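## Task

Take the yellow sponge off the low shelf and set it on the bench top so that the whole sponge lies in the gap between the bench's carton row and the wall. The cartons must stay exactly where they were, neither moved nor rotated. The robot must not tip over or finish leaning. The sponge has to stay there on its own, not because the robot is holding it.

## Robot and tools

ROBOT. A Hello Robot Stretch 4 in a physics simulation: an omni-wheel base, a lift riding up a mast, one telescoping arm reaching forward, a wrist with yaw, pitch and roll, and a two-finger gripper. It stands about 1.6 m tall; the base rim lies within 0.23 m of the base origin. There is a single arm, so joint targets are one flat object, not a list per arm.

FRAMES. Base frame: origin on the floor below the base centre, x ahead, y to the left, z up. hand_pose is reported in this frame and marks the point between the fingers, 0.015 m back from the tips; with all wrist joints at zero its axes line up with the base frame, and its printed position may be slightly wrong. Odometry frame is where the base frame was when the scene began; base_odometry counts wheel rotation, so slipping looks like motion. Heading runs -3.142 to 3.142, left positive.

execute_actions. Argument "actions" holds zero or one action; an empty list only reports state and pictures. "cameras" picks head_camera, head_left_camera, head_right_camera, wrist_camera or all (omitted or null means all, [] means none). An action may contain:
- "base" with exactly one key, each a relative offset from where the base last reported itself: translate_m (metres, -2 to 2, positive forward), strafe_m (metres, -2 to 2, positive left), rotate_rad (radians, -3.2 to 3.2, positive counter-clockwise seen from above).
- "joints", absolute targets by name: lift_m 0 to 1.2 m; arm_m 0 to 0.55 m extension; wrist_yaw_rad -1.134 to 4.276 (0 ahead, positive left, 3.14 tucked back, over 3.4 the arm may obstruct); wrist_pitch_rad -1.117 to 4.259 (0 level, 1.57 pointing down); wrist_roll_rad -1.117 to 4.259 (0 fingers level, positive turns clockwise viewed from behind); gripper_m 0 to 0.08 m finger gap. Completion tolerances: 0.004 for lift and arm, 0.02 for yaw and roll, 0.05 for pitch, 0.002 for gripper.
- "pace": slow, default, fast or max (base up to 0.1/0.3/0.4/0.6 m/s and 1/2/3/4 rad/s; a raised lift lowers these caps).
- "contact_limits": {"arm_m": 0 to 0.75}, how hard the arm may push before halting; 0.5 if absent.
- or, alone, {"end_of_arm": "enable_torque"} to re-power wrist or gripper motors that shut off.
Motions in one action begin together. Joint targets past a limit are clipped and reported; unknown keys or other bad values reject the whole call with no motion. Parts left out of an action may still be driving to an earlier target. After a reported stop, any later motion calls in the same reply are skipped.

wait(seconds 0 to 10) lets the scene run with no new command and returns state and pictures. zoom_image(camera, region [x0,y0,x1,y1] in pixels from the top-left, at most 504 by 504) magnifies the latest full picture of that camera. read_manual returns only licence texts. finished_scene(scene) closes the current scene once the robot has settled and reports success; it is final.

RESULTS. base_status and joint_status: done; off_target (stopped short, may still push); contact_stop_at_<key> (hit something; the part drops its target and that lift, arm or wheel goes slack); limit_stop_at_<name>, including own_body (self-collision, likely with the gripper pitched up and rolled) and tilt (lean beyond 6 degrees, lift, arm and wheels go slack); torque_fault (wrist or gripper motor went limp, needs enable_torque). on_its_own lists what happens without command; "held at" is a held target, not the actual position. lidar_m: 12 ranges in metres, 30-degree sectors counter-clockwise from straight ahead (4th left, 7th behind, 10th right); "-" means nothing seen or closer than 0.25 m. wrist_depth_mm: 7 by 7 grid of median depths, 100 to 2000 mm. turned_by_wheels versus turned_by_imu differing by over about 0.1 rad means a bump or slip. base_tilt in degrees, forward and right positive. motor_effort in percent of maximum, peak in brackets; wheel values positive push the base to turn right.

GRIPPING. Command a gap smaller than the item to squeeze it. While holding, the gripper_m reading exceeds the command and its effort moves off 0; after closing, off_target usually means something is held. Effort staying beyond about 50 shuts the gripper off and may drop the load.

CAMERAS. head_camera looks forward and down from the mast top (turn the base to aim it); head_left_camera and head_right_camera are fisheyes that also show the base and arm; wrist_camera looks along the fingers. Calibration values are given per camera in the session.

TIPS. To unfold at the start, send lift_m 0.4 with wrist_yaw_rad 0 together. The robot keeps its last command while you think. Avoid driving or turning with over 1 kg held and arm_m beyond 0.2, hard pulls with a high gripper, pressing the gripper into surfaces, drops, slams and bumping the cartons. Release the item so it rests by itself before finishing.

Each tool is called after "Emit:" by a JSON object that holds its "op" and its "data", one argument or row to a line.

## Session

Emit:
{"op": "execute_actions", "data": {
  "actions": []
}}

Scene clock: 0.00 s.
base_odometry: x=+0.000 y=+0.000 heading=+0.000 (m, m, rad; odometry frame)
turned_by_wheels: +0.000 (rad since the last result)
turned_by_imu: +0.000 (rad since the last result)
base_tilt: forward=+0.2 right=+0.4 (deg)
lidar_m: 1.64 1.82 1.45 1.97 1.66 0.74 0.85 1.50 2.54 1.67 1.42 1.40
base_status: not commanded
joint_positions: lift_m=+0.250 arm_m=+0.001 wrist_yaw_rad=+3.073 wrist_pitch_rad=-0.007 wrist_roll_rad=+0.000 gripper_m=+0.040
joint_status: not commanded
motor_effort: lift_m=+22 arm_m=+0 wrist_yaw_rad=+0 wrist_pitch_rad=-6 wrist_roll_rad=+0 gripper_m=+2 wheel_0=+0 wheel_1=-1 wheel_2=+0 (%)
hand_pose: x=-0.0340 y=+0.1019 z=+0.4301 quat_wxyz=(+0.034, +0.003, +0.000, +0.999) (m; base frame)
wrist_depth_mm: 140 143 - - 904 809 1308 / - 143 1308 1336 1397 1205 1397 / 106 140 248 - 1863 1499 1397 / 113 142 - - 1921 1499 1397 / 141 - 1537 1464 1336 1060 1397 / 1808 1618 1255 1042 809 759 1366 / 1160 1182 108 1025 111 - 1008
pictures: head_camera, head_left_camera, head_right_camera, wrist_camera
Images, in order (width x height): head_camera 420x560, head_left_camera 420x672, head_right_camera 420x672, wrist_camera 616x392.

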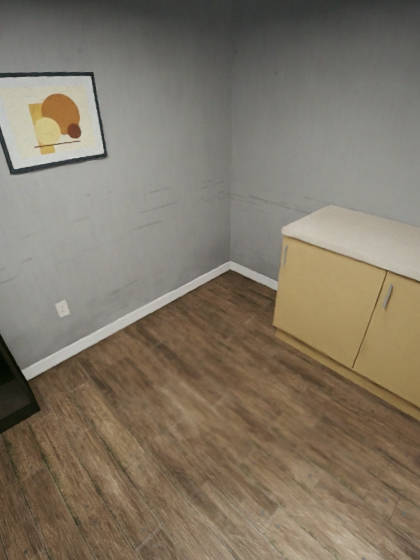

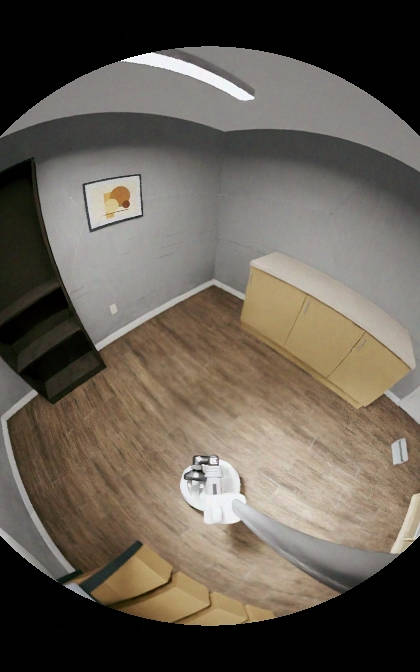

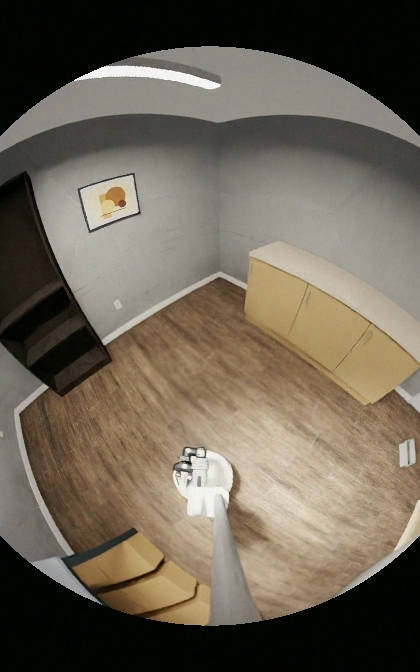

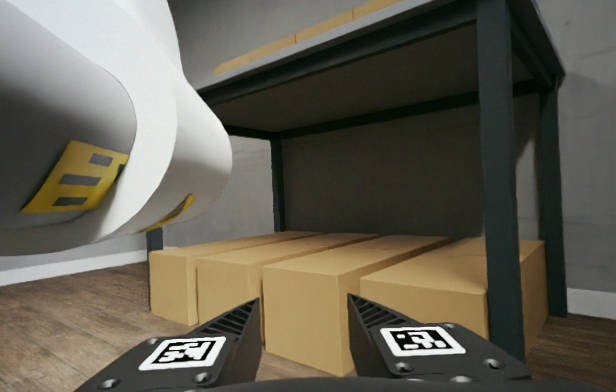

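Emit:
{"op": "execute_actions", "data": {
  "actions": [
    {"base":{"rotate_rad":-2.4},"pace":"fast"}
  ]
}}

Scene clock: 2.20 s.
base_odometry: x=+0.000 y=+0.000 heading=-2.400 (m, m, rad; odometry frame)
turned_by_wheels: -2.400 (rad since the last result)
turned_by_imu: -2.398 (rad since the last result)
base_tilt: forward=+0.2 right=+0.3 (deg)
lidar_m: 2.51 2.09 1.52 1.40 1.45 1.96 1.51 1.57 1.82 0.73 0.78 1.01
base_status: done
joint_positions: lift_m=+0.250 arm_m=+0.001 wrist_yaw_rad=+3.073 wrist_pitch_rad=-0.007 wrist_roll_rad=+0.000 gripper_m=+0.040
joint_status: not commanded
motor_effort: lift_m=+22(22) arm_m=-1(0) wrist_yaw_rad=+2(0) wrist_pitch_rad=-7(6) wrist_roll_rad=+0(0) gripper_m=+2(1) wheel_0=+1(8) wheel_1=+0(11) wheel_2=+1(10) (%)
hand_pose: x=-0.0340 y=+0.1019 z=+0.4301 quat_wxyz=(+0.034, +0.003, +0.000, +0.999) (m; base frame)
wrist_depth_mm: 141 143 1921 1983 - - - / - 142 1863 - - - - / 106 140 248 - - - - / 113 142 1808 - - - - / 141 1863 1921 1983 - - - / 1537 1576 1618 1576 1397 1499 1464 / 1182 1138 108 1118 111 - 1025
pictures: head_camera, head_left_camera, head_right_camera, wrist_camera
camera_calibration (this result's frames):
wrist_camera: T_world_to_cam=[[0.099307, 0.994528, -0.0324331, -0.085299], [-0.0207903, -0.0305133, -0.999318, 0.496269], [-0.99484, 0.0999135, 0.0176463, 0.10327], [0, 0, 0, 1]] pos_world=[0.121525, 0.089657, 0.491342]
Images, in order (width x height): head_camera 420x560, head_left_camera 420x672, head_right_camera 420x672, wrist_camera 616x392.

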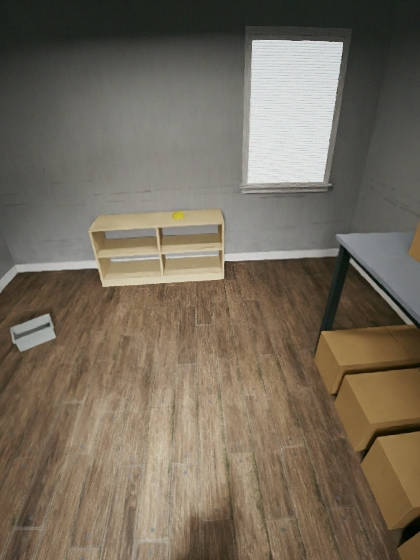

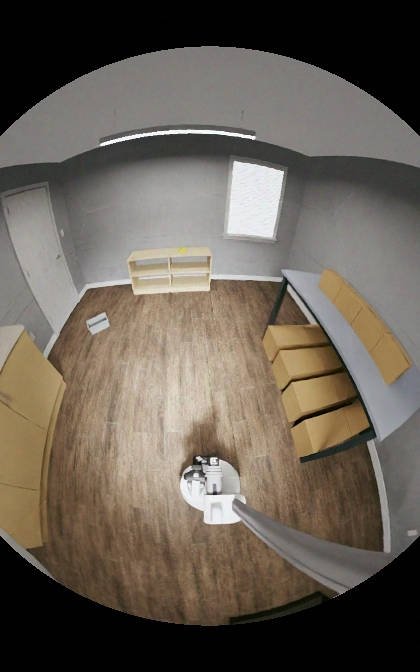

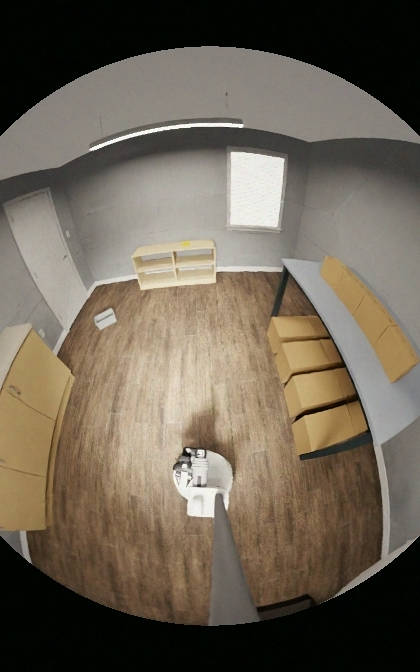

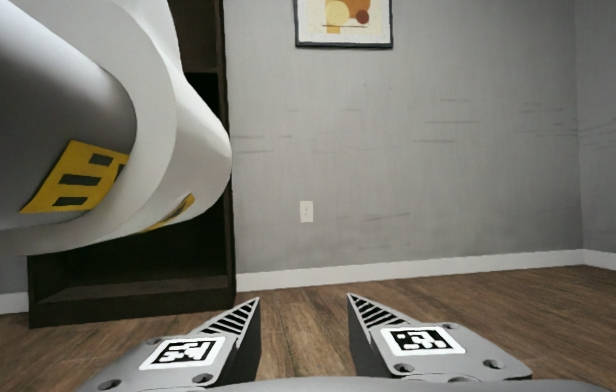

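Emit:
{"op": "zoom_image", "data": {
  "camera": "head_camera",
  "region": [80, 190, 240, 300]
}}

Emit:
{"op": "zoom_image", "data": {
  "camera": "head_right_camera",
  "region": [250, 230, 420, 480]
}}

Region (80, 190, 240, 300) of head_camera's 420x560 image, scaled by 3.150, with more detail than that image has; it fills the top 346 rows of this view, and the rest is white.

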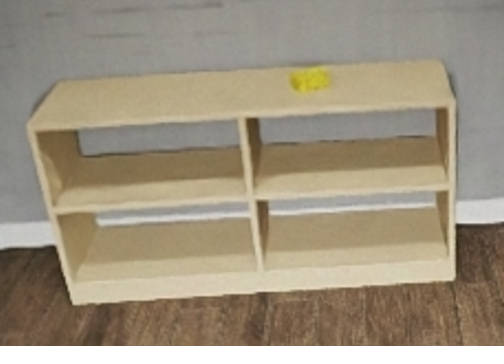

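Region (250, 230, 420, 480) of head_right_camera's 420x672 image, scaled by 2.016, with more detail than that image has; it fills the left 343 columns of this view, and the rest is white.

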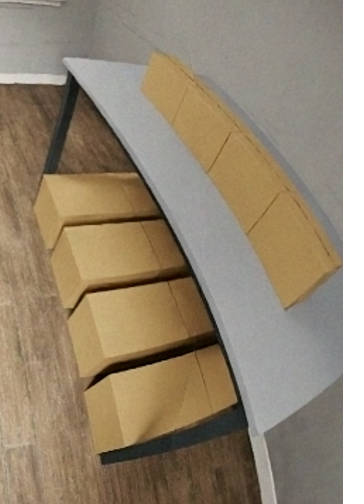

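Emit:
{"op": "execute_actions", "data": {
  "actions": [
    {"base":{"rotate_rad":0.19},"joints":{"gripper_m":0.08},"pace":"fast"}
  ],
  "cameras": []
}}

Emit:
{"op": "execute_actions", "data": {
  "actions": [
    {"base":{"translate_m":2.0},"joints":{"lift_m":0.85,"wrist_yaw_rad":0,"wrist_pitch_rad":0.9},"pace":"max"}
  ]
}}

Scene clock: 4.63 s.
base_odometry: x=+0.000 y=+0.000 heading=-2.210 (m, m, rad; odometry frame)
turned_by_wheels: +0.190 (rad since the last result)
turned_by_imu: +0.191 (rad since the last result)
base_tilt: forward=+0.2 right=+0.3 (deg)
lidar_m: 2.49 2.10 1.42 1.40 1.55 1.86 1.50 1.66 1.71 0.75 0.82 1.17
base_status: done
joint_positions: lift_m=+0.250 arm_m=+0.001 wrist_yaw_rad=+3.073 wrist_pitch_rad=-0.007 wrist_roll_rad=+0.000 gripper_m=+0.080
joint_status: all done
motor_effort: lift_m=+22(22) arm_m=+0(0) wrist_yaw_rad=+1(3) wrist_pitch_rad=-7(6) wrist_roll_rad=-2(0) gripper_m=+4(4) wheel_0=+0(5) wheel_1=+1(8) wheel_2=-1(8) (%)
hand_pose: x=-0.0340 y=+0.1019 z=+0.4301 quat_wxyz=(+0.034, +0.003, +0.000, +0.999) (m; base frame)
wrist_depth_mm: 140 142 1921 - 1983 1921 1921 / - 142 1921 1921 1921 1863 1863 / 106 140 247 1921 1921 1863 1863 / 112 143 1618 1983 1921 1983 1983 / 141 1983 1983 1983 1921 1921 1921 / 1863 1708 1708 1618 1430 1499 1464 / 1229 110 991 1118 991 - -
pictures: none
No camera images: the call's "cameras" was empty. Leave "cameras" out to get every camera's image.

Scene clock: 9.53 s.
base_odometry: x=-1.193 y=-1.605 heading=-2.210 (m, m, rad; odometry frame)
turned_by_wheels: +0.000 (rad since the last result)
turned_by_imu: -0.003 (rad since the last result)
base_tilt: forward=+0.1 right=+0.3 (deg)
lidar_m: 0.49 0.56 0.84 1.01 1.62 1.95 3.83 1.24 1.07 1.87 0.70 0.51
base_status: done
joint_positions: lift_m=+0.850 arm_m=+0.001 wrist_yaw_rad=+0.000 wrist_pitch_rad=+0.902 wrist_roll_rad=+0.000 gripper_m=+0.080
joint_status: all done
motor_effort: lift_m=+23(26) arm_m=+0(0) wrist_yaw_rad=+0(7) wrist_pitch_rad=-4(4) wrist_roll_rad=-2(1) gripper_m=+3(3) wheel_0=+1(8) wheel_1=+0(8) wheel_2=+2(16) (%)
hand_pose: x=+0.3041 y=-0.0874 z=+0.8613 quat_wxyz=(+0.900, +0.000, +0.436, +0.000) (m; base frame)
wrist_depth_mm: 732 715 699 699 676 668 661 / 683 676 676 668 661 654 732 / 591 580 580 549 580 574 585 / 521 517 517 512 504 508 508 / 778 768 732 759 741 741 585 / 946 960 723 917 707 699 1025 / 991 110 931 946 917 - -
pictures: head_camera, head_left_camera, head_right_camera, wrist_camera
camera_calibration (this result's frames):
wrist_camera: T_world_to_cam=[[-0.0439891, -0.999023, 0.00418757, -0.0788384], [-0.776635, 0.0315597, -0.629159, 0.844891], [0.628413, -0.0309284, -0.777265, 0.630509], [0, 0, 0, 1]] pos_world=[0.256484, -0.0859252, 1.02197]
Images, in order (width x height): head_camera 420x560, head_left_camera 420x672, head_right_camera 420x672, wrist_camera 616x392.

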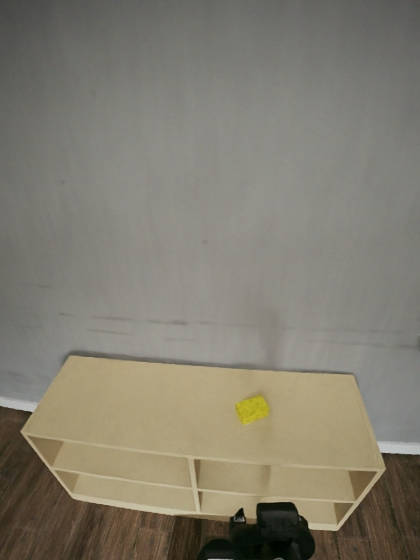

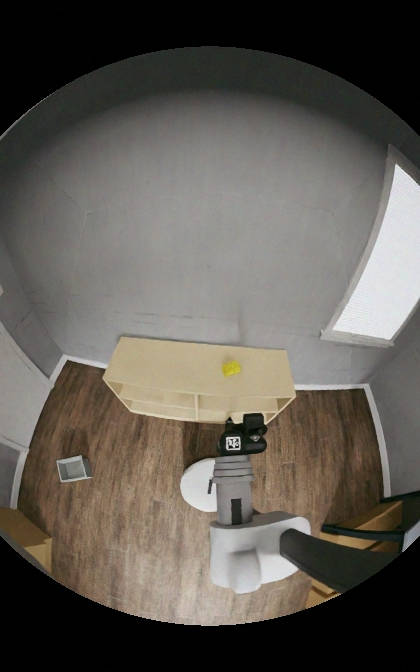

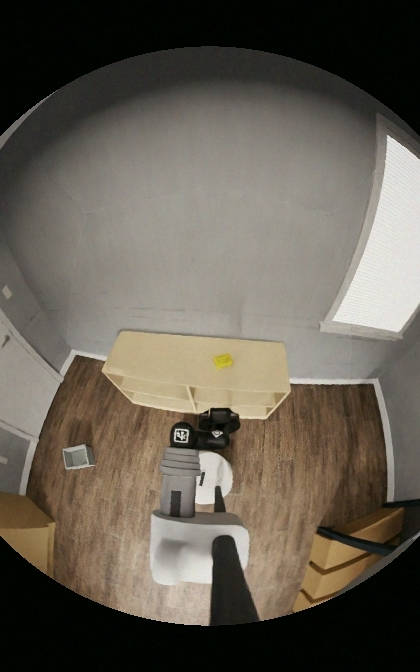

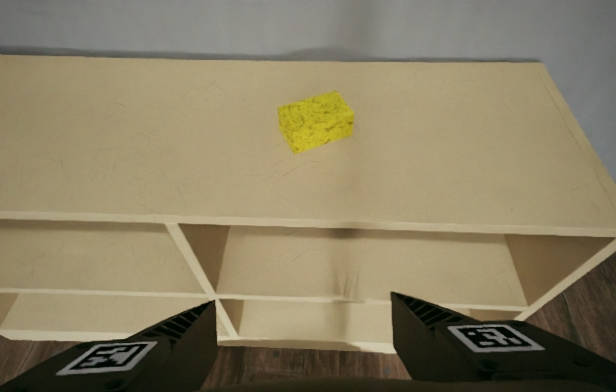

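Emit:
{"op": "zoom_image", "data": {
  "camera": "wrist_camera",
  "region": [256, 70, 376, 170]
}}

Emit:
{"op": "zoom_image", "data": {
  "camera": "head_camera",
  "region": [220, 380, 290, 440]
}}

Region (256, 70, 376, 170) of wrist_camera's 616x392 image, scaled by 4.200.

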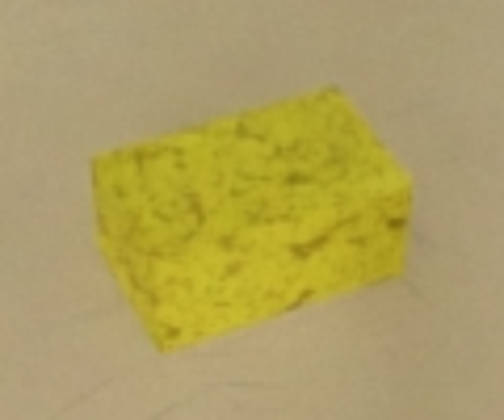

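Region (220, 380, 290, 440) of head_camera's 420x560 image, scaled by 7.200, with more detail than that image has; it fills the top 432 rows of this view, and the rest is white.

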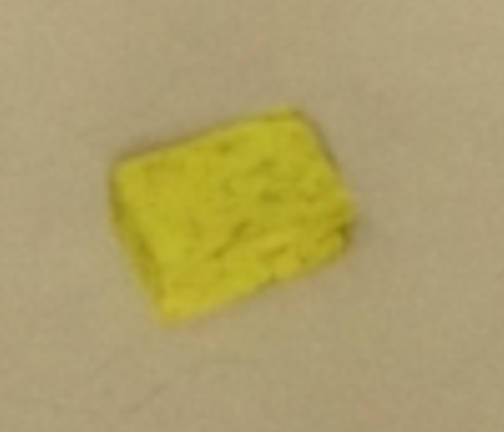

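Emit:
{"op": "execute_actions", "data": {
  "actions": [
    {"base":{"translate_m":0.18},"joints":{"lift_m":0.82,"arm_m":0.34,"wrist_pitch_rad":1.57,"wrist_roll_rad":1.17},"pace":"fast"}
  ]
}}

Scene clock: 12.73 s.
base_odometry: x=-1.300 y=-1.750 heading=-2.209 (m, m, rad; odometry frame)
turned_by_wheels: +0.000 (rad since the last result)
turned_by_imu: +0.001 (rad since the last result)
base_tilt: forward=+0.0 right=+0.4 (deg)
lidar_m: 0.31 0.36 0.56 1.00 1.13 1.94 4.05 1.30 1.23 1.88 0.44 0.32
base_status: done
joint_positions: lift_m=+0.820 arm_m=+0.339 wrist_yaw_rad=+0.000 wrist_pitch_rad=+1.570 wrist_roll_rad=+1.169 gripper_m=+0.080
joint_status: all done
motor_effort: lift_m=+19(21) arm_m=+9(9) wrist_yaw_rad=-2(2) wrist_pitch_rad=+1(6) wrist_roll_rad=+2(6) gripper_m=+3(3) wheel_0=+1(7) wheel_1=+1(8) wheel_2=+2(14) (%)
hand_pose: x=+0.5097 y=-0.0874 z=+0.7857 quat_wxyz=(+0.590, +0.390, +0.589, -0.390) (m; base frame)
wrist_depth_mm: 256 324 322 327 325 329 334 / 278 324 325 325 327 330 330 / 307 322 324 325 329 330 960 / 322 325 324 283 329 330 946 / 322 322 324 282 330 330 960 / 322 324 324 283 329 330 741 / 320 110 327 325 327 - -
pictures: head_camera, head_left_camera, head_right_camera, wrist_camera
camera_calibration (this result's frames):
wrist_camera: T_world_to_cam=[[-0.932059, -0.36108, 0.0297761, 0.418793], [-0.36155, 0.932274, -0.0121179, 0.339367], [-0.0233839, -0.0220602, -0.999483, 0.950159], [0, 0, 0, 1]] pos_world=[0.535257, -0.144205, 0.941311]
Images, in order (width x height): head_camera 420x560, head_left_camera 420x672, head_right_camera 420x672, wrist_camera 616x392.

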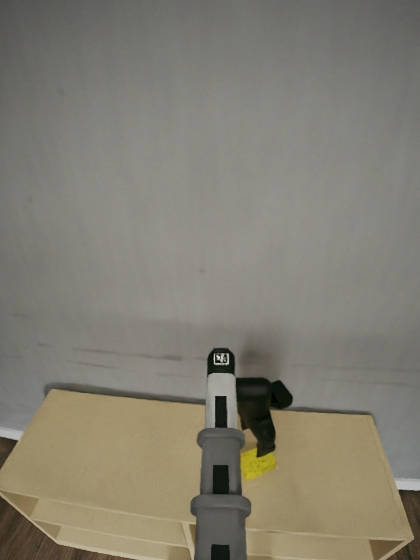

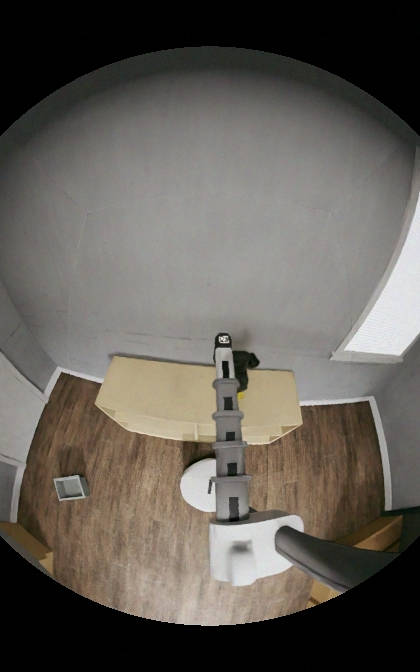

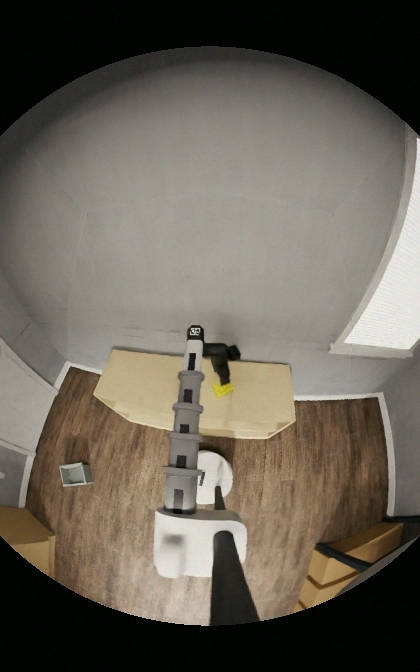

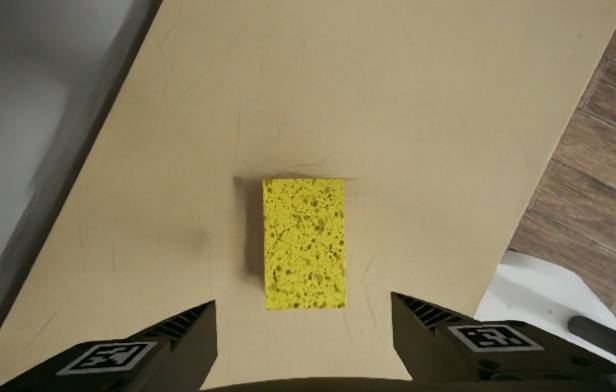

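Emit:
{"op": "execute_actions", "data": {
  "actions": [
    {"joints":{"lift_m":0.676,"arm_m":0.336},"pace":"fast"}
  ],
  "cameras": ["wrist_camera"]
}}

Scene clock: 14.50 s.
base_odometry: x=-1.300 y=-1.750 heading=-2.209 (m, m, rad; odometry frame)
turned_by_wheels: +0.000 (rad since the last result)
turned_by_imu: +0.000 (rad since the last result)
base_tilt: forward=+0.2 right=+0.3 (deg)
lidar_m: 0.33 0.35 0.52 0.99 1.15 1.91 4.08 1.30 1.21 1.89 0.46 0.34
base_status: not commanded
joint_positions: lift_m=+0.676 arm_m=+0.337 wrist_yaw_rad=+0.000 wrist_pitch_rad=+1.570 wrist_roll_rad=+1.169 gripper_m=+0.080
joint_status: all done
motor_effort: lift_m=+19(19) arm_m=-8(7) wrist_yaw_rad=+0(0) wrist_pitch_rad=+1(2) wrist_roll_rad=+1(1) gripper_m=+2(1) wheel_0=+1(1) wheel_1=+1(1) wheel_2=+2(2) (%)
hand_pose: x=+0.5085 y=-0.0874 z=+0.6417 quat_wxyz=(+0.590, +0.390, +0.589, -0.390) (m; base frame)
wrist_depth_mm: 179 180 180 182 182 184 185 / 179 179 181 181 183 183 184 / 178 179 180 182 183 184 185 / 179 179 180 137 183 185 185 / 178 180 181 137 183 184 186 / 179 179 144 137 139 183 186 / 178 110 137 137 138 - -
pictures: wrist_camera
camera_calibration (this result's frames):
wrist_camera: T_world_to_cam=[[-0.932134, -0.360873, 0.029951, 0.421931], [-0.361345, 0.932354, -0.0120502, 0.337058], [-0.0235764, -0.022055, -0.999479, 0.806332], [0, 0, 0, 1]] pos_world=[0.534101, -0.144211, 0.797336]
Images, in order (width x height): wrist_camera 616x392.

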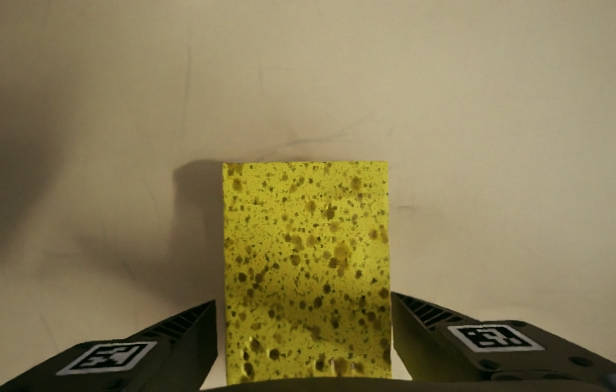

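Emit:
{"op": "execute_actions", "data": {
  "actions": [
    {"joints":{"gripper_m":0.045}}
  ],
  "cameras": ["wrist_camera"]
}}

Scene clock: 15.63 s.
base_odometry: x=-1.300 y=-1.750 heading=-2.209 (m, m, rad; odometry frame)
turned_by_wheels: +0.000 (rad since the last result)
turned_by_imu: +0.000 (rad since the last result)
base_tilt: forward=+0.2 right=+0.3 (deg)
lidar_m: 0.32 0.36 0.55 1.00 1.15 1.94 4.05 1.27 1.22 1.89 0.45 0.34
base_status: not commanded
joint_positions: lift_m=+0.676 arm_m=+0.337 wrist_yaw_rad=+0.000 wrist_pitch_rad=+1.570 wrist_roll_rad=+1.169 gripper_m=+0.059
joint_status: gripper_m off_target (ended at +0.059, target +0.045)
on_its_own: gripper_m is held at +0.054, not at your +0.045, by its contact guard: the fingers met something
motor_effort: lift_m=+19(19) arm_m=-8(8) wrist_yaw_rad=+0(0) wrist_pitch_rad=+0(1) wrist_roll_rad=+2(0) gripper_m=-32(36) wheel_0=+1(1) wheel_1=+1(1) wheel_2=+2(2) (%)
hand_pose: x=+0.5085 y=-0.0874 z=+0.6417 quat_wxyz=(+0.590, +0.390, +0.589, -0.390) (m; base frame)
wrist_depth_mm: 178 178 180 181 183 184 185 / 178 179 181 181 182 184 185 / 179 180 180 182 183 184 185 / 178 180 137 136 183 185 185 / 178 179 181 137 183 185 185 / 179 179 137 137 138 184 186 / 179 107 131 137 138 - -
pictures: wrist_camera
camera_calibration (this result's frames):
wrist_camera: T_world_to_cam=[[-0.932135, -0.36087, 0.029951, 0.421932], [-0.361342, 0.932355, -0.0120502, 0.337057], [-0.0235765, -0.0220549, -0.999479, 0.806333], [0, 0, 0, 1]] pos_world=[0.534101, -0.144211, 0.797336]
Images, in order (width x height): wrist_camera 616x392.

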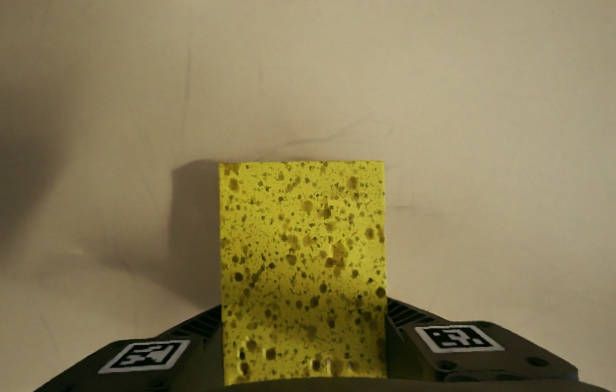

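Emit:
{"op": "execute_actions", "data": {
  "actions": [
    {"joints":{"lift_m":0.71},"pace":"fast"}
  ],
  "cameras": []
}}

Emit:
{"op": "execute_actions", "data": {
  "actions": [
    {"base":{"rotate_rad":3.056},"joints":{"arm_m":0.0,"lift_m":0.74},"pace":"fast"}
  ]
}}

Scene clock: 17.27 s.
base_odometry: x=-1.300 y=-1.750 heading=-2.209 (m, m, rad; odometry frame)
turned_by_wheels: +0.000 (rad since the last result)
turned_by_imu: +0.000 (rad since the last result)
base_tilt: forward=+0.1 right=+0.3 (deg)
lidar_m: 0.32 0.37 0.54 1.03 1.09 1.93 4.06 1.30 1.23 1.90 0.46 0.35
base_status: not commanded
joint_positions: lift_m=+0.710 arm_m=+0.337 wrist_yaw_rad=+0.000 wrist_pitch_rad=+1.570 wrist_roll_rad=+1.169 gripper_m=+0.059
joint_status: all done
on_its_own: gripper_m is held at +0.054, not at your +0.045, by its contact guard: the fingers met something
motor_effort: lift_m=+23(25) arm_m=-8(8) wrist_yaw_rad=+0(0) wrist_pitch_rad=+2(1) wrist_roll_rad=+1(2) gripper_m=-33(34) wheel_0=+1(1) wheel_1=+1(1) wheel_2=+2(2) (%)
hand_pose: x=+0.5085 y=-0.0874 z=+0.6754 quat_wxyz=(+0.590, +0.390, +0.589, -0.390) (m; base frame)
wrist_depth_mm: 211 213 214 215 216 218 220 / 211 212 214 215 217 218 220 / 211 212 213 215 216 218 220 / 211 212 137 137 217 219 220 / 212 213 214 137 217 219 220 / 212 213 137 137 138 218 220 / 211 107 131 137 138 - 627
pictures: none
No camera images: the call's "cameras" was empty. Leave "cameras" out to get every camera's image.

Scene clock: 19.80 s.
base_odometry: x=-1.300 y=-1.750 heading=+0.847 (m, m, rad; odometry frame)
turned_by_wheels: +3.056 (rad since the last result)
turned_by_imu: +3.056 (rad since the last result)
base_tilt: forward=+0.2 right=+0.3 (deg)
lidar_m: 3.71 1.33 1.21 1.88 0.49 0.34 0.32 0.36 0.55 1.03 0.99 1.78
base_status: done
joint_positions: lift_m=+0.740 arm_m=+0.003 wrist_yaw_rad=+0.000 wrist_pitch_rad=+1.570 wrist_roll_rad=+1.170 gripper_m=+0.059
joint_status: all done
joint sent to its limit — the command would take arm_m past its lower limit, so that joint was sent only as far as its limit.
on_its_own: gripper_m is held at +0.054, not at your +0.045, by its contact guard: the fingers met something
motor_effort: lift_m=+23(25) arm_m=-9(8) wrist_yaw_rad=-1(1) wrist_pitch_rad=+0(0) wrist_roll_rad=+2(1) gripper_m=-34(34) wheel_0=+0(8) wheel_1=+2(8) wheel_2=+1(10) (%)
hand_pose: x=+0.1737 y=-0.0874 z=+0.7054 quat_wxyz=(+0.590, +0.391, +0.589, -0.390) (m; base frame)
wrist_depth_mm: 842 831 842 854 854 878 866 / 831 854 854 854 854 866 854 / 842 854 854 878 842 866 866 / 842 842 136 137 654 878 798 / 842 854 842 137 640 891 798 / 842 866 137 137 138 442 788 / 854 107 131 137 138 - 297
pictures: head_camera, head_left_camera, head_right_camera, wrist_camera
camera_calibration (this result's frames):
wrist_camera: T_world_to_cam=[[-0.932288, -0.360467, 0.0300379, 0.107931], [-0.360941, 0.932511, -0.0120161, 0.216761], [-0.0236793, -0.0220443, -0.999477, 0.862116], [0, 0, 0, 1]] pos_world=[0.199275, -0.144222, 0.861028]
Images, in order (width x height): head_camera 420x560, head_left_camera 420x672, head_right_camera 420x672, wrist_camera 616x392.

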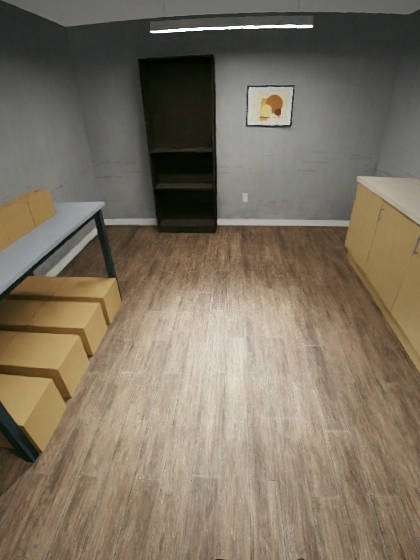

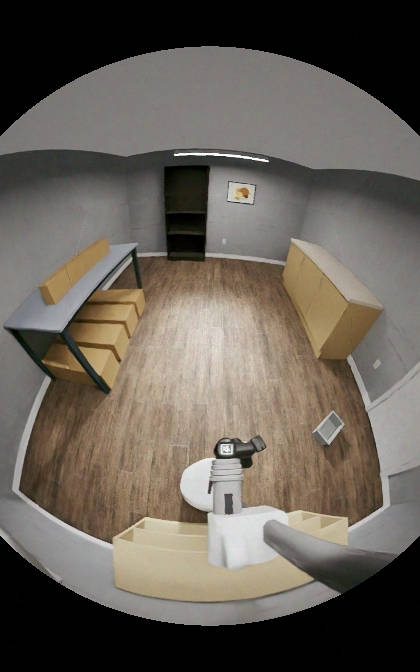

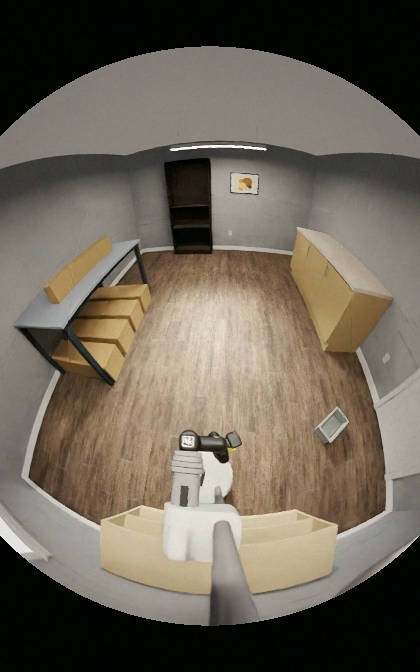

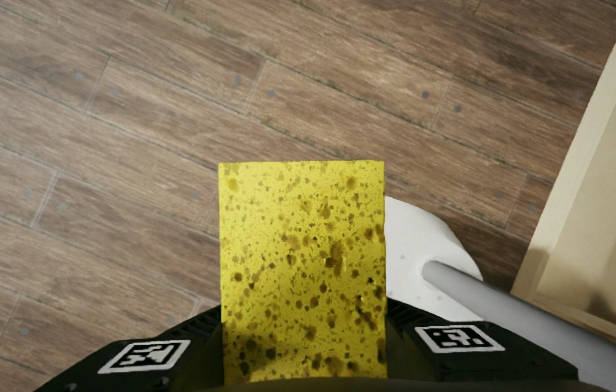

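Emit:
{"op": "execute_actions", "data": {
  "actions": [
    {"base":{"strafe_m":1.56},"joints":{"lift_m":1.1,"wrist_roll_rad":0},"pace":"fast"}
  ]
}}

Scene clock: 25.07 s.
base_odometry: x=-2.469 y=-0.717 heading=+0.847 (m, m, rad; odometry frame)
turned_by_wheels: +0.000 (rad since the last result)
turned_by_imu: +0.003 (rad since the last result)
base_tilt: forward=+0.1 right=+0.3 (deg)
lidar_m: 0.70 0.48 0.33 0.29 0.33 0.49 0.59 0.68 0.96 1.43 3.06 0.74
base_status: done
joint_positions: lift_m=+1.100 arm_m=+0.003 wrist_yaw_rad=+0.000 wrist_pitch_rad=+1.570 wrist_roll_rad=+0.001 gripper_m=+0.059
joint_status: all done
on_its_own: gripper_m is held at +0.054, not at your +0.045, by its contact guard: the fingers met something
motor_effort: lift_m=+23(26) arm_m=-8(8) wrist_yaw_rad=+1(1) wrist_pitch_rad=+0(2) wrist_roll_rad=-1(5) gripper_m=-33(33) wheel_0=+0(12) wheel_1=-1(12) wheel_2=+0(0) (%)
hand_pose: x=+0.1737 y=-0.0874 z=+1.0654 quat_wxyz=(+0.707, +0.000, +0.707, +0.000) (m; base frame)
wrist_depth_mm: 627 931 1205 1205 1229 1182 1229 / 627 946 1205 1182 1205 1229 1205 / 627 931 1229 1229 1229 1229 1205 / 627 917 136 137 1229 1205 1205 / 627 960 1008 137 1229 1229 1229 / 627 946 137 137 138 1281 1281 / 615 108 131 138 138 - 1255
pictures: head_camera, head_left_camera, head_right_camera, wrist_camera
camera_calibration (this result's frames):
wrist_camera: T_world_to_cam=[[-0.0326951, -0.998991, 0.0307971, -0.115792], [-0.999399, 0.0323231, -0.0125005, 0.253774], [0.0114925, -0.0311873, -0.999447, 1.21494], [0, 0, 0, 1]] pos_world=[0.235873, -0.0859873, 1.22101]
Images, in order (width x height): head_camera 420x560, head_left_camera 420x672, head_right_camera 420x672, wrist_camera 616x392.

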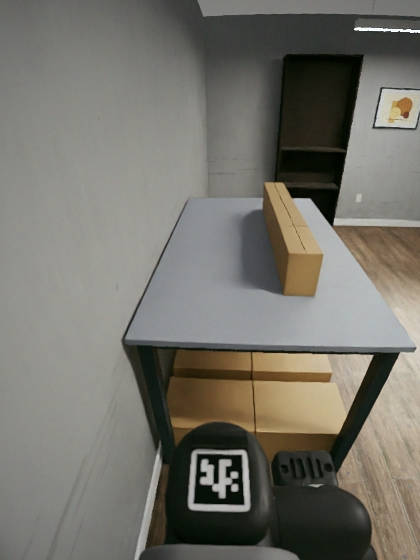

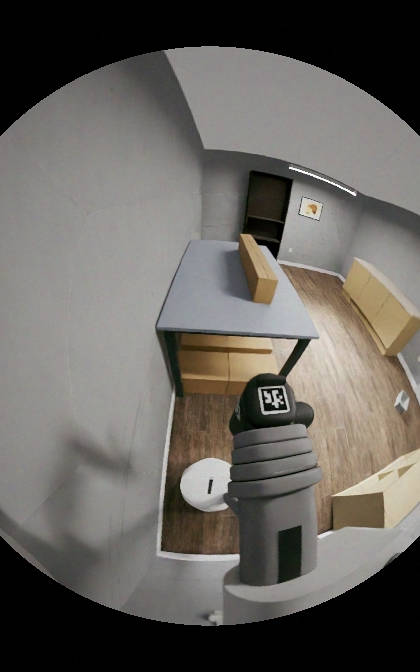

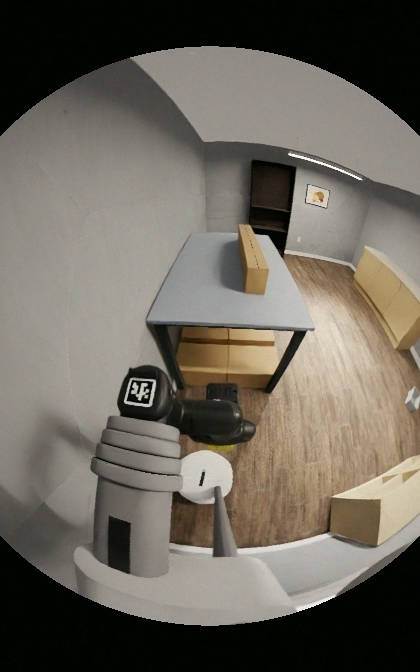

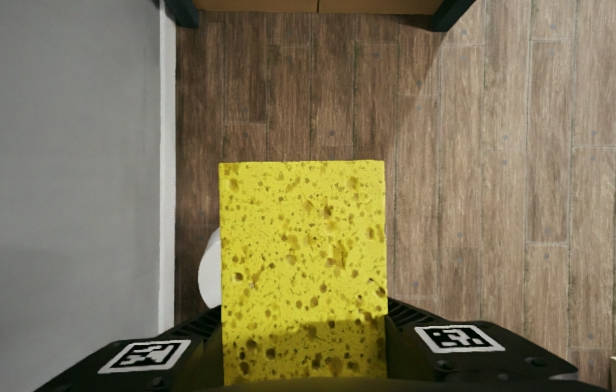

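Emit:
{"op": "execute_actions", "data": {
  "actions": [
    {"base":{"translate_m":0.37},"joints":{"lift_m":1.07,"arm_m":0.52,"wrist_yaw_rad":1.57},"pace":"fast"}
  ]
}}

Scene clock: 28.27 s.
base_odometry: x=-2.224 y=-0.440 heading=+0.847 (m, m, rad; odometry frame)
turned_by_wheels: +0.000 (rad since the last result)
turned_by_imu: +0.000 (rad since the last result)
base_tilt: forward=+0.2 right=+0.3 (deg)
lidar_m: 0.34 0.36 0.32 0.28 0.33 0.50 0.97 1.07 1.32 2.57 0.48 0.36
base_status: done
joint_positions: lift_m=+1.070 arm_m=+0.519 wrist_yaw_rad=+1.570 wrist_pitch_rad=+1.570 wrist_roll_rad=+0.000 gripper_m=+0.059
joint_status: all done
on_its_own: gripper_m is held at +0.054, not at your +0.045, by its contact guard: the fingers met something
motor_effort: lift_m=+19(21) arm_m=+8(9) wrist_yaw_rad=+2(10) wrist_pitch_rad=+0(1) wrist_roll_rad=-1(1) gripper_m=-33(33) wheel_0=+1(7) wheel_1=+2(5) wheel_2=-2(11) (%)
hand_pose: x=+0.7769 y=+0.0000 z=+1.0357 quat_wxyz=(+0.501, -0.499, +0.500, +0.500) (m; base frame)
wrist_depth_mm: 267 270 270 270 271 270 272 / 267 268 270 270 268 271 273 / 270 267 270 271 271 272 272 / 268 271 137 137 272 272 273 / 267 271 270 137 271 273 272 / 270 270 136 137 137 271 271 / 270 108 131 137 138 - 273
pictures: head_camera, head_left_camera, head_right_camera, wrist_camera
camera_calibration (this result's frames):
wrist_camera: T_world_to_cam=[[0.998957, -0.0337016, 0.0308051, -0.809335], [-0.0333373, -0.999369, -0.0122623, 0.102672], [0.0311989, 0.0112225, -0.99945, 1.16576], [0, 0, 0, 1]] pos_world=[0.775543, 0.0622488, 1.19131]
Images, in order (width x height): head_camera 420x560, head_left_camera 420x672, head_right_camera 420x672, wrist_camera 616x392.

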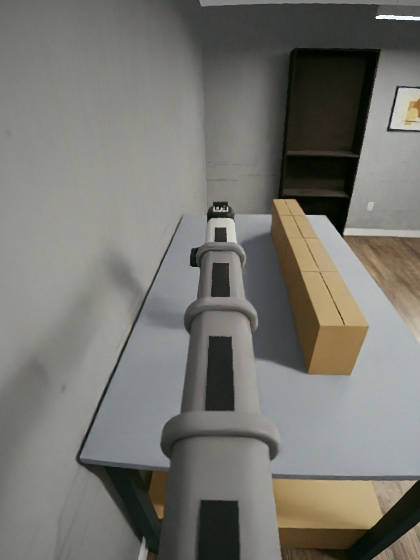

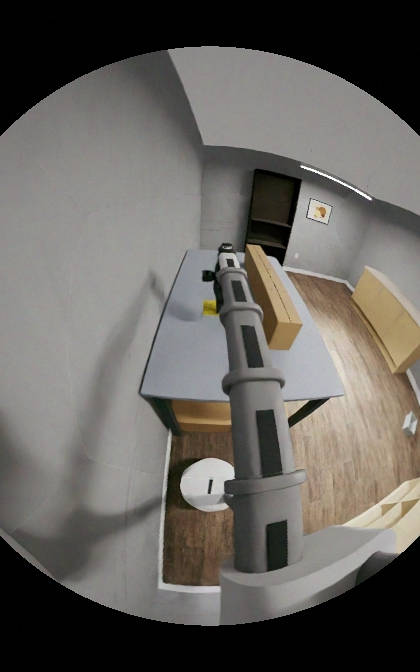

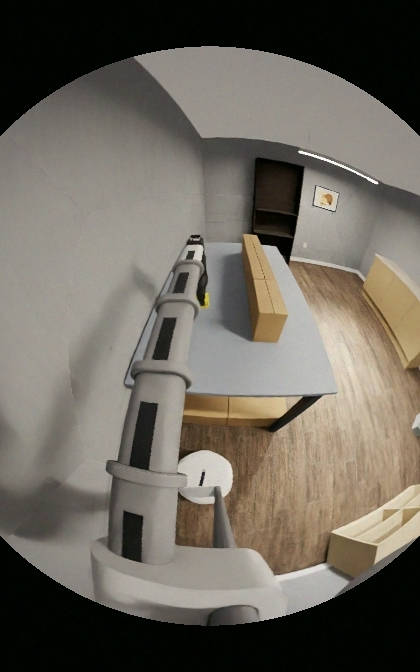

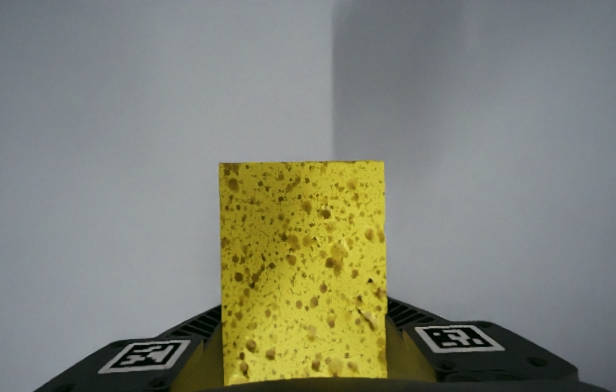

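Emit:
{"op": "execute_actions", "data": {
  "actions": [
    {"joints":{"lift_m":0.984,"arm_m":0.54},"pace":"fast"}
  ],
  "cameras": ["wrist_camera"]
}}

Scene clock: 29.60 s.
base_odometry: x=-2.224 y=-0.440 heading=+0.847 (m, m, rad; odometry frame)
turned_by_wheels: +0.000 (rad since the last result)
turned_by_imu: +0.000 (rad since the last result)
base_tilt: forward=+0.2 right=+0.3 (deg)
lidar_m: 0.34 0.35 0.32 0.29 0.32 0.47 0.98 1.06 1.31 2.54 0.51 0.37
base_status: not commanded
joint_positions: lift_m=+0.984 arm_m=+0.539 wrist_yaw_rad=+1.570 wrist_pitch_rad=+1.570 wrist_roll_rad=+0.000 gripper_m=+0.059
joint_status: all done
on_its_own: gripper_m is held at +0.054, not at your +0.045, by its contact guard: the fingers met something
motor_effort: lift_m=+19(19) arm_m=+8(7) wrist_yaw_rad=+1(0) wrist_pitch_rad=-2(1) wrist_roll_rad=-1(3) gripper_m=-33(35) wheel_0=+1(1) wheel_1=+2(2) wheel_2=-2(2) (%)
hand_pose: x=+0.7969 y=+0.0000 z=+0.9497 quat_wxyz=(+0.501, -0.499, +0.500, +0.500) (m; base frame)
wrist_depth_mm: 181 183 183 184 185 184 185 / 182 183 183 183 184 184 185 / 183 183 183 184 184 185 185 / 183 183 137 137 185 185 186 / 183 183 185 137 185 186 186 / 183 184 137 137 138 186 186 / 184 108 131 137 138 - -
pictures: wrist_camera
camera_calibration (this result's frames):
wrist_camera: T_world_to_cam=[[0.998957, -0.0337017, 0.0308051, -0.826625], [-0.0333375, -0.999369, -0.0122623, 0.102283], [0.0311989, 0.0112225, -0.99945, 1.07918], [0, 0, 0, 1]] pos_world=[0.795504, 0.0622488, 1.1053]
Images, in order (width x height): wrist_camera 616x392.

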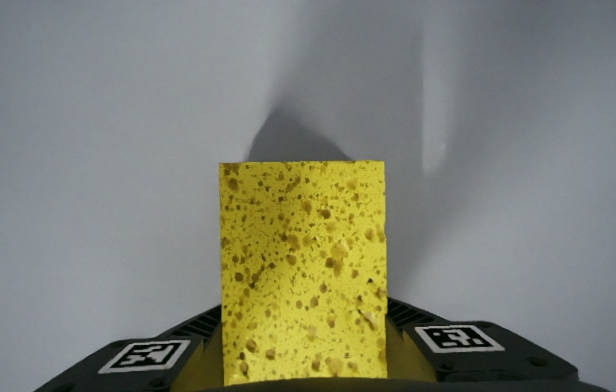

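Emit:
{"op": "execute_actions", "data": {
  "actions": [
    {"joints":{"gripper_m":0.08,"lift_m":0.982},"pace":"fast"}
  ],
  "cameras": []
}}

Emit:
{"op": "execute_actions", "data": {
  "actions": [
    {"joints":{"lift_m":1.04},"pace":"max"}
  ]
}}

Scene clock: 30.63 s.
base_odometry: x=-2.224 y=-0.440 heading=+0.847 (m, m, rad; odometry frame)
turned_by_wheels: +0.000 (rad since the last result)
turned_by_imu: +0.000 (rad since the last result)
base_tilt: forward=+0.1 right=+0.4 (deg)
lidar_m: 0.33 0.37 0.31 0.29 0.32 0.48 0.97 1.07 1.32 2.61 0.49 0.37
base_status: not commanded
joint_positions: lift_m=+0.982 arm_m=+0.539 wrist_yaw_rad=+1.570 wrist_pitch_rad=+1.570 wrist_roll_rad=+0.000 gripper_m=+0.080
joint_status: all done
motor_effort: lift_m=+19(19) arm_m=+8(8) wrist_yaw_rad=+1(3) wrist_pitch_rad=-1(1) wrist_roll_rad=-1(5) gripper_m=+3(30) wheel_0=+1(1) wheel_1=+2(2) wheel_2=-2(2) (%)
hand_pose: x=+0.7969 y=+0.0000 z=+0.9477 quat_wxyz=(+0.501, -0.499, +0.500, +0.500) (m; base frame)
wrist_depth_mm: 181 181 181 182 182 183 183 / 181 181 181 182 182 183 183 / 181 181 182 183 182 183 183 / 181 182 138 137 182 183 185 / 182 181 138 138 183 183 183 / 181 182 144 138 138 183 183 / 182 110 138 138 138 - -
pictures: none
No camera images: the call's "cameras" was empty. Leave "cameras" out to get every camera's image.

Scene clock: 31.40 s.
base_odometry: x=-2.224 y=-0.440 heading=+0.847 (m, m, rad; odometry frame)
turned_by_wheels: +0.000 (rad since the last result)
turned_by_imu: +0.000 (rad since the last result)
base_tilt: forward=+0.1 right=+0.3 (deg)
lidar_m: 0.30 0.36 0.31 0.30 0.34 0.47 0.97 1.04 1.31 2.55 0.52 0.35
base_status: not commanded
joint_positions: lift_m=+1.040 arm_m=+0.539 wrist_yaw_rad=+1.570 wrist_pitch_rad=+1.570 wrist_roll_rad=+0.000 gripper_m=+0.080
joint_status: all done
motor_effort: lift_m=+22(27) arm_m=+8(8) wrist_yaw_rad=+2(3) wrist_pitch_rad=+0(0) wrist_roll_rad=-2(2) gripper_m=+3(3) wheel_0=+1(1) wheel_1=+2(3) wheel_2=-2(2) (%)
hand_pose: x=+0.7969 y=+0.0000 z=+1.0054 quat_wxyz=(+0.501, -0.499, +0.500, +0.500) (m; base frame)
wrist_depth_mm: 238 238 239 240 240 242 241 / 237 240 239 240 241 241 242 / 238 239 239 240 240 241 243 / 239 239 238 196 240 241 242 / 239 239 241 196 240 242 242 / 239 239 242 195 196 241 243 / 238 110 219 219 220 - -
pictures: head_camera, head_left_camera, head_right_camera, wrist_camera
camera_calibration (this result's frames):
wrist_camera: T_world_to_cam=[[0.998957, -0.033702, 0.0308051, -0.828351], [-0.0333377, -0.999369, -0.0122623, 0.102967], [0.0311989, 0.0112225, -0.99945, 1.13489], [0, 0, 0, 1]] pos_world=[0.795512, 0.0622488, 1.16105]
Images, in order (width x height): head_camera 420x560, head_left_camera 420x672, head_right_camera 420x672, wrist_camera 616x392.

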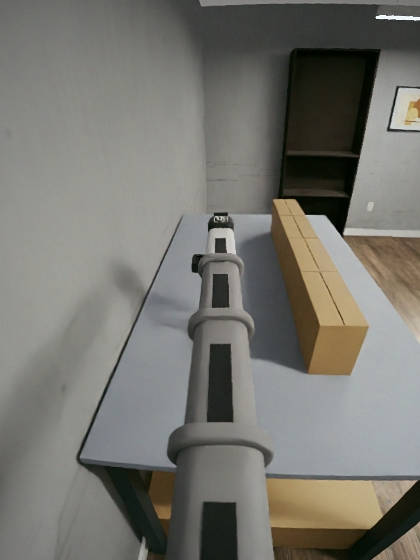

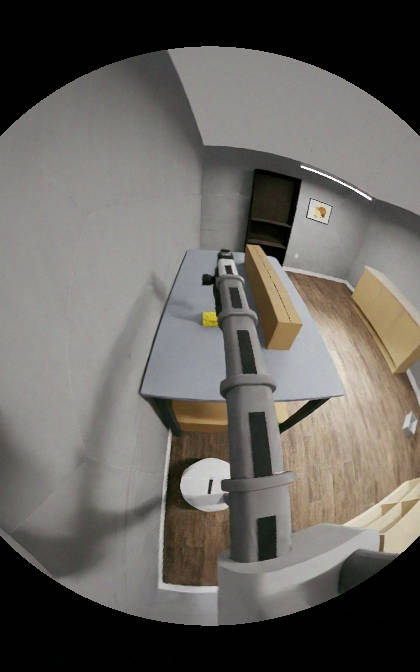

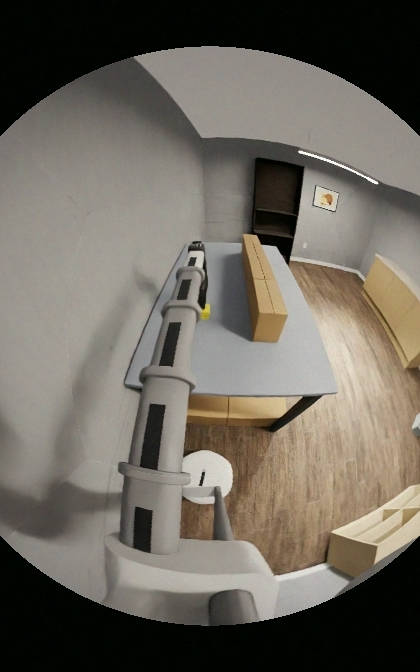

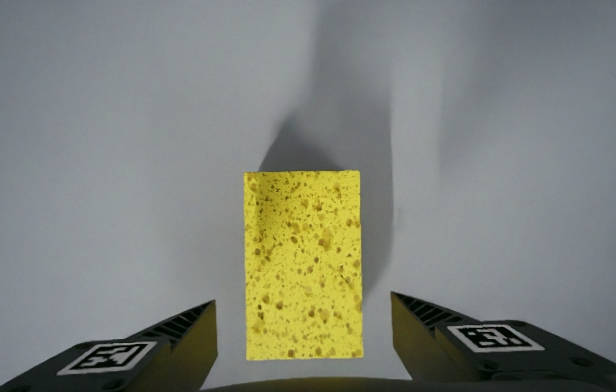

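Emit:
{"op": "finished_scene", "data": {
  "scene": 1
}}

The scene is finished: the task was done.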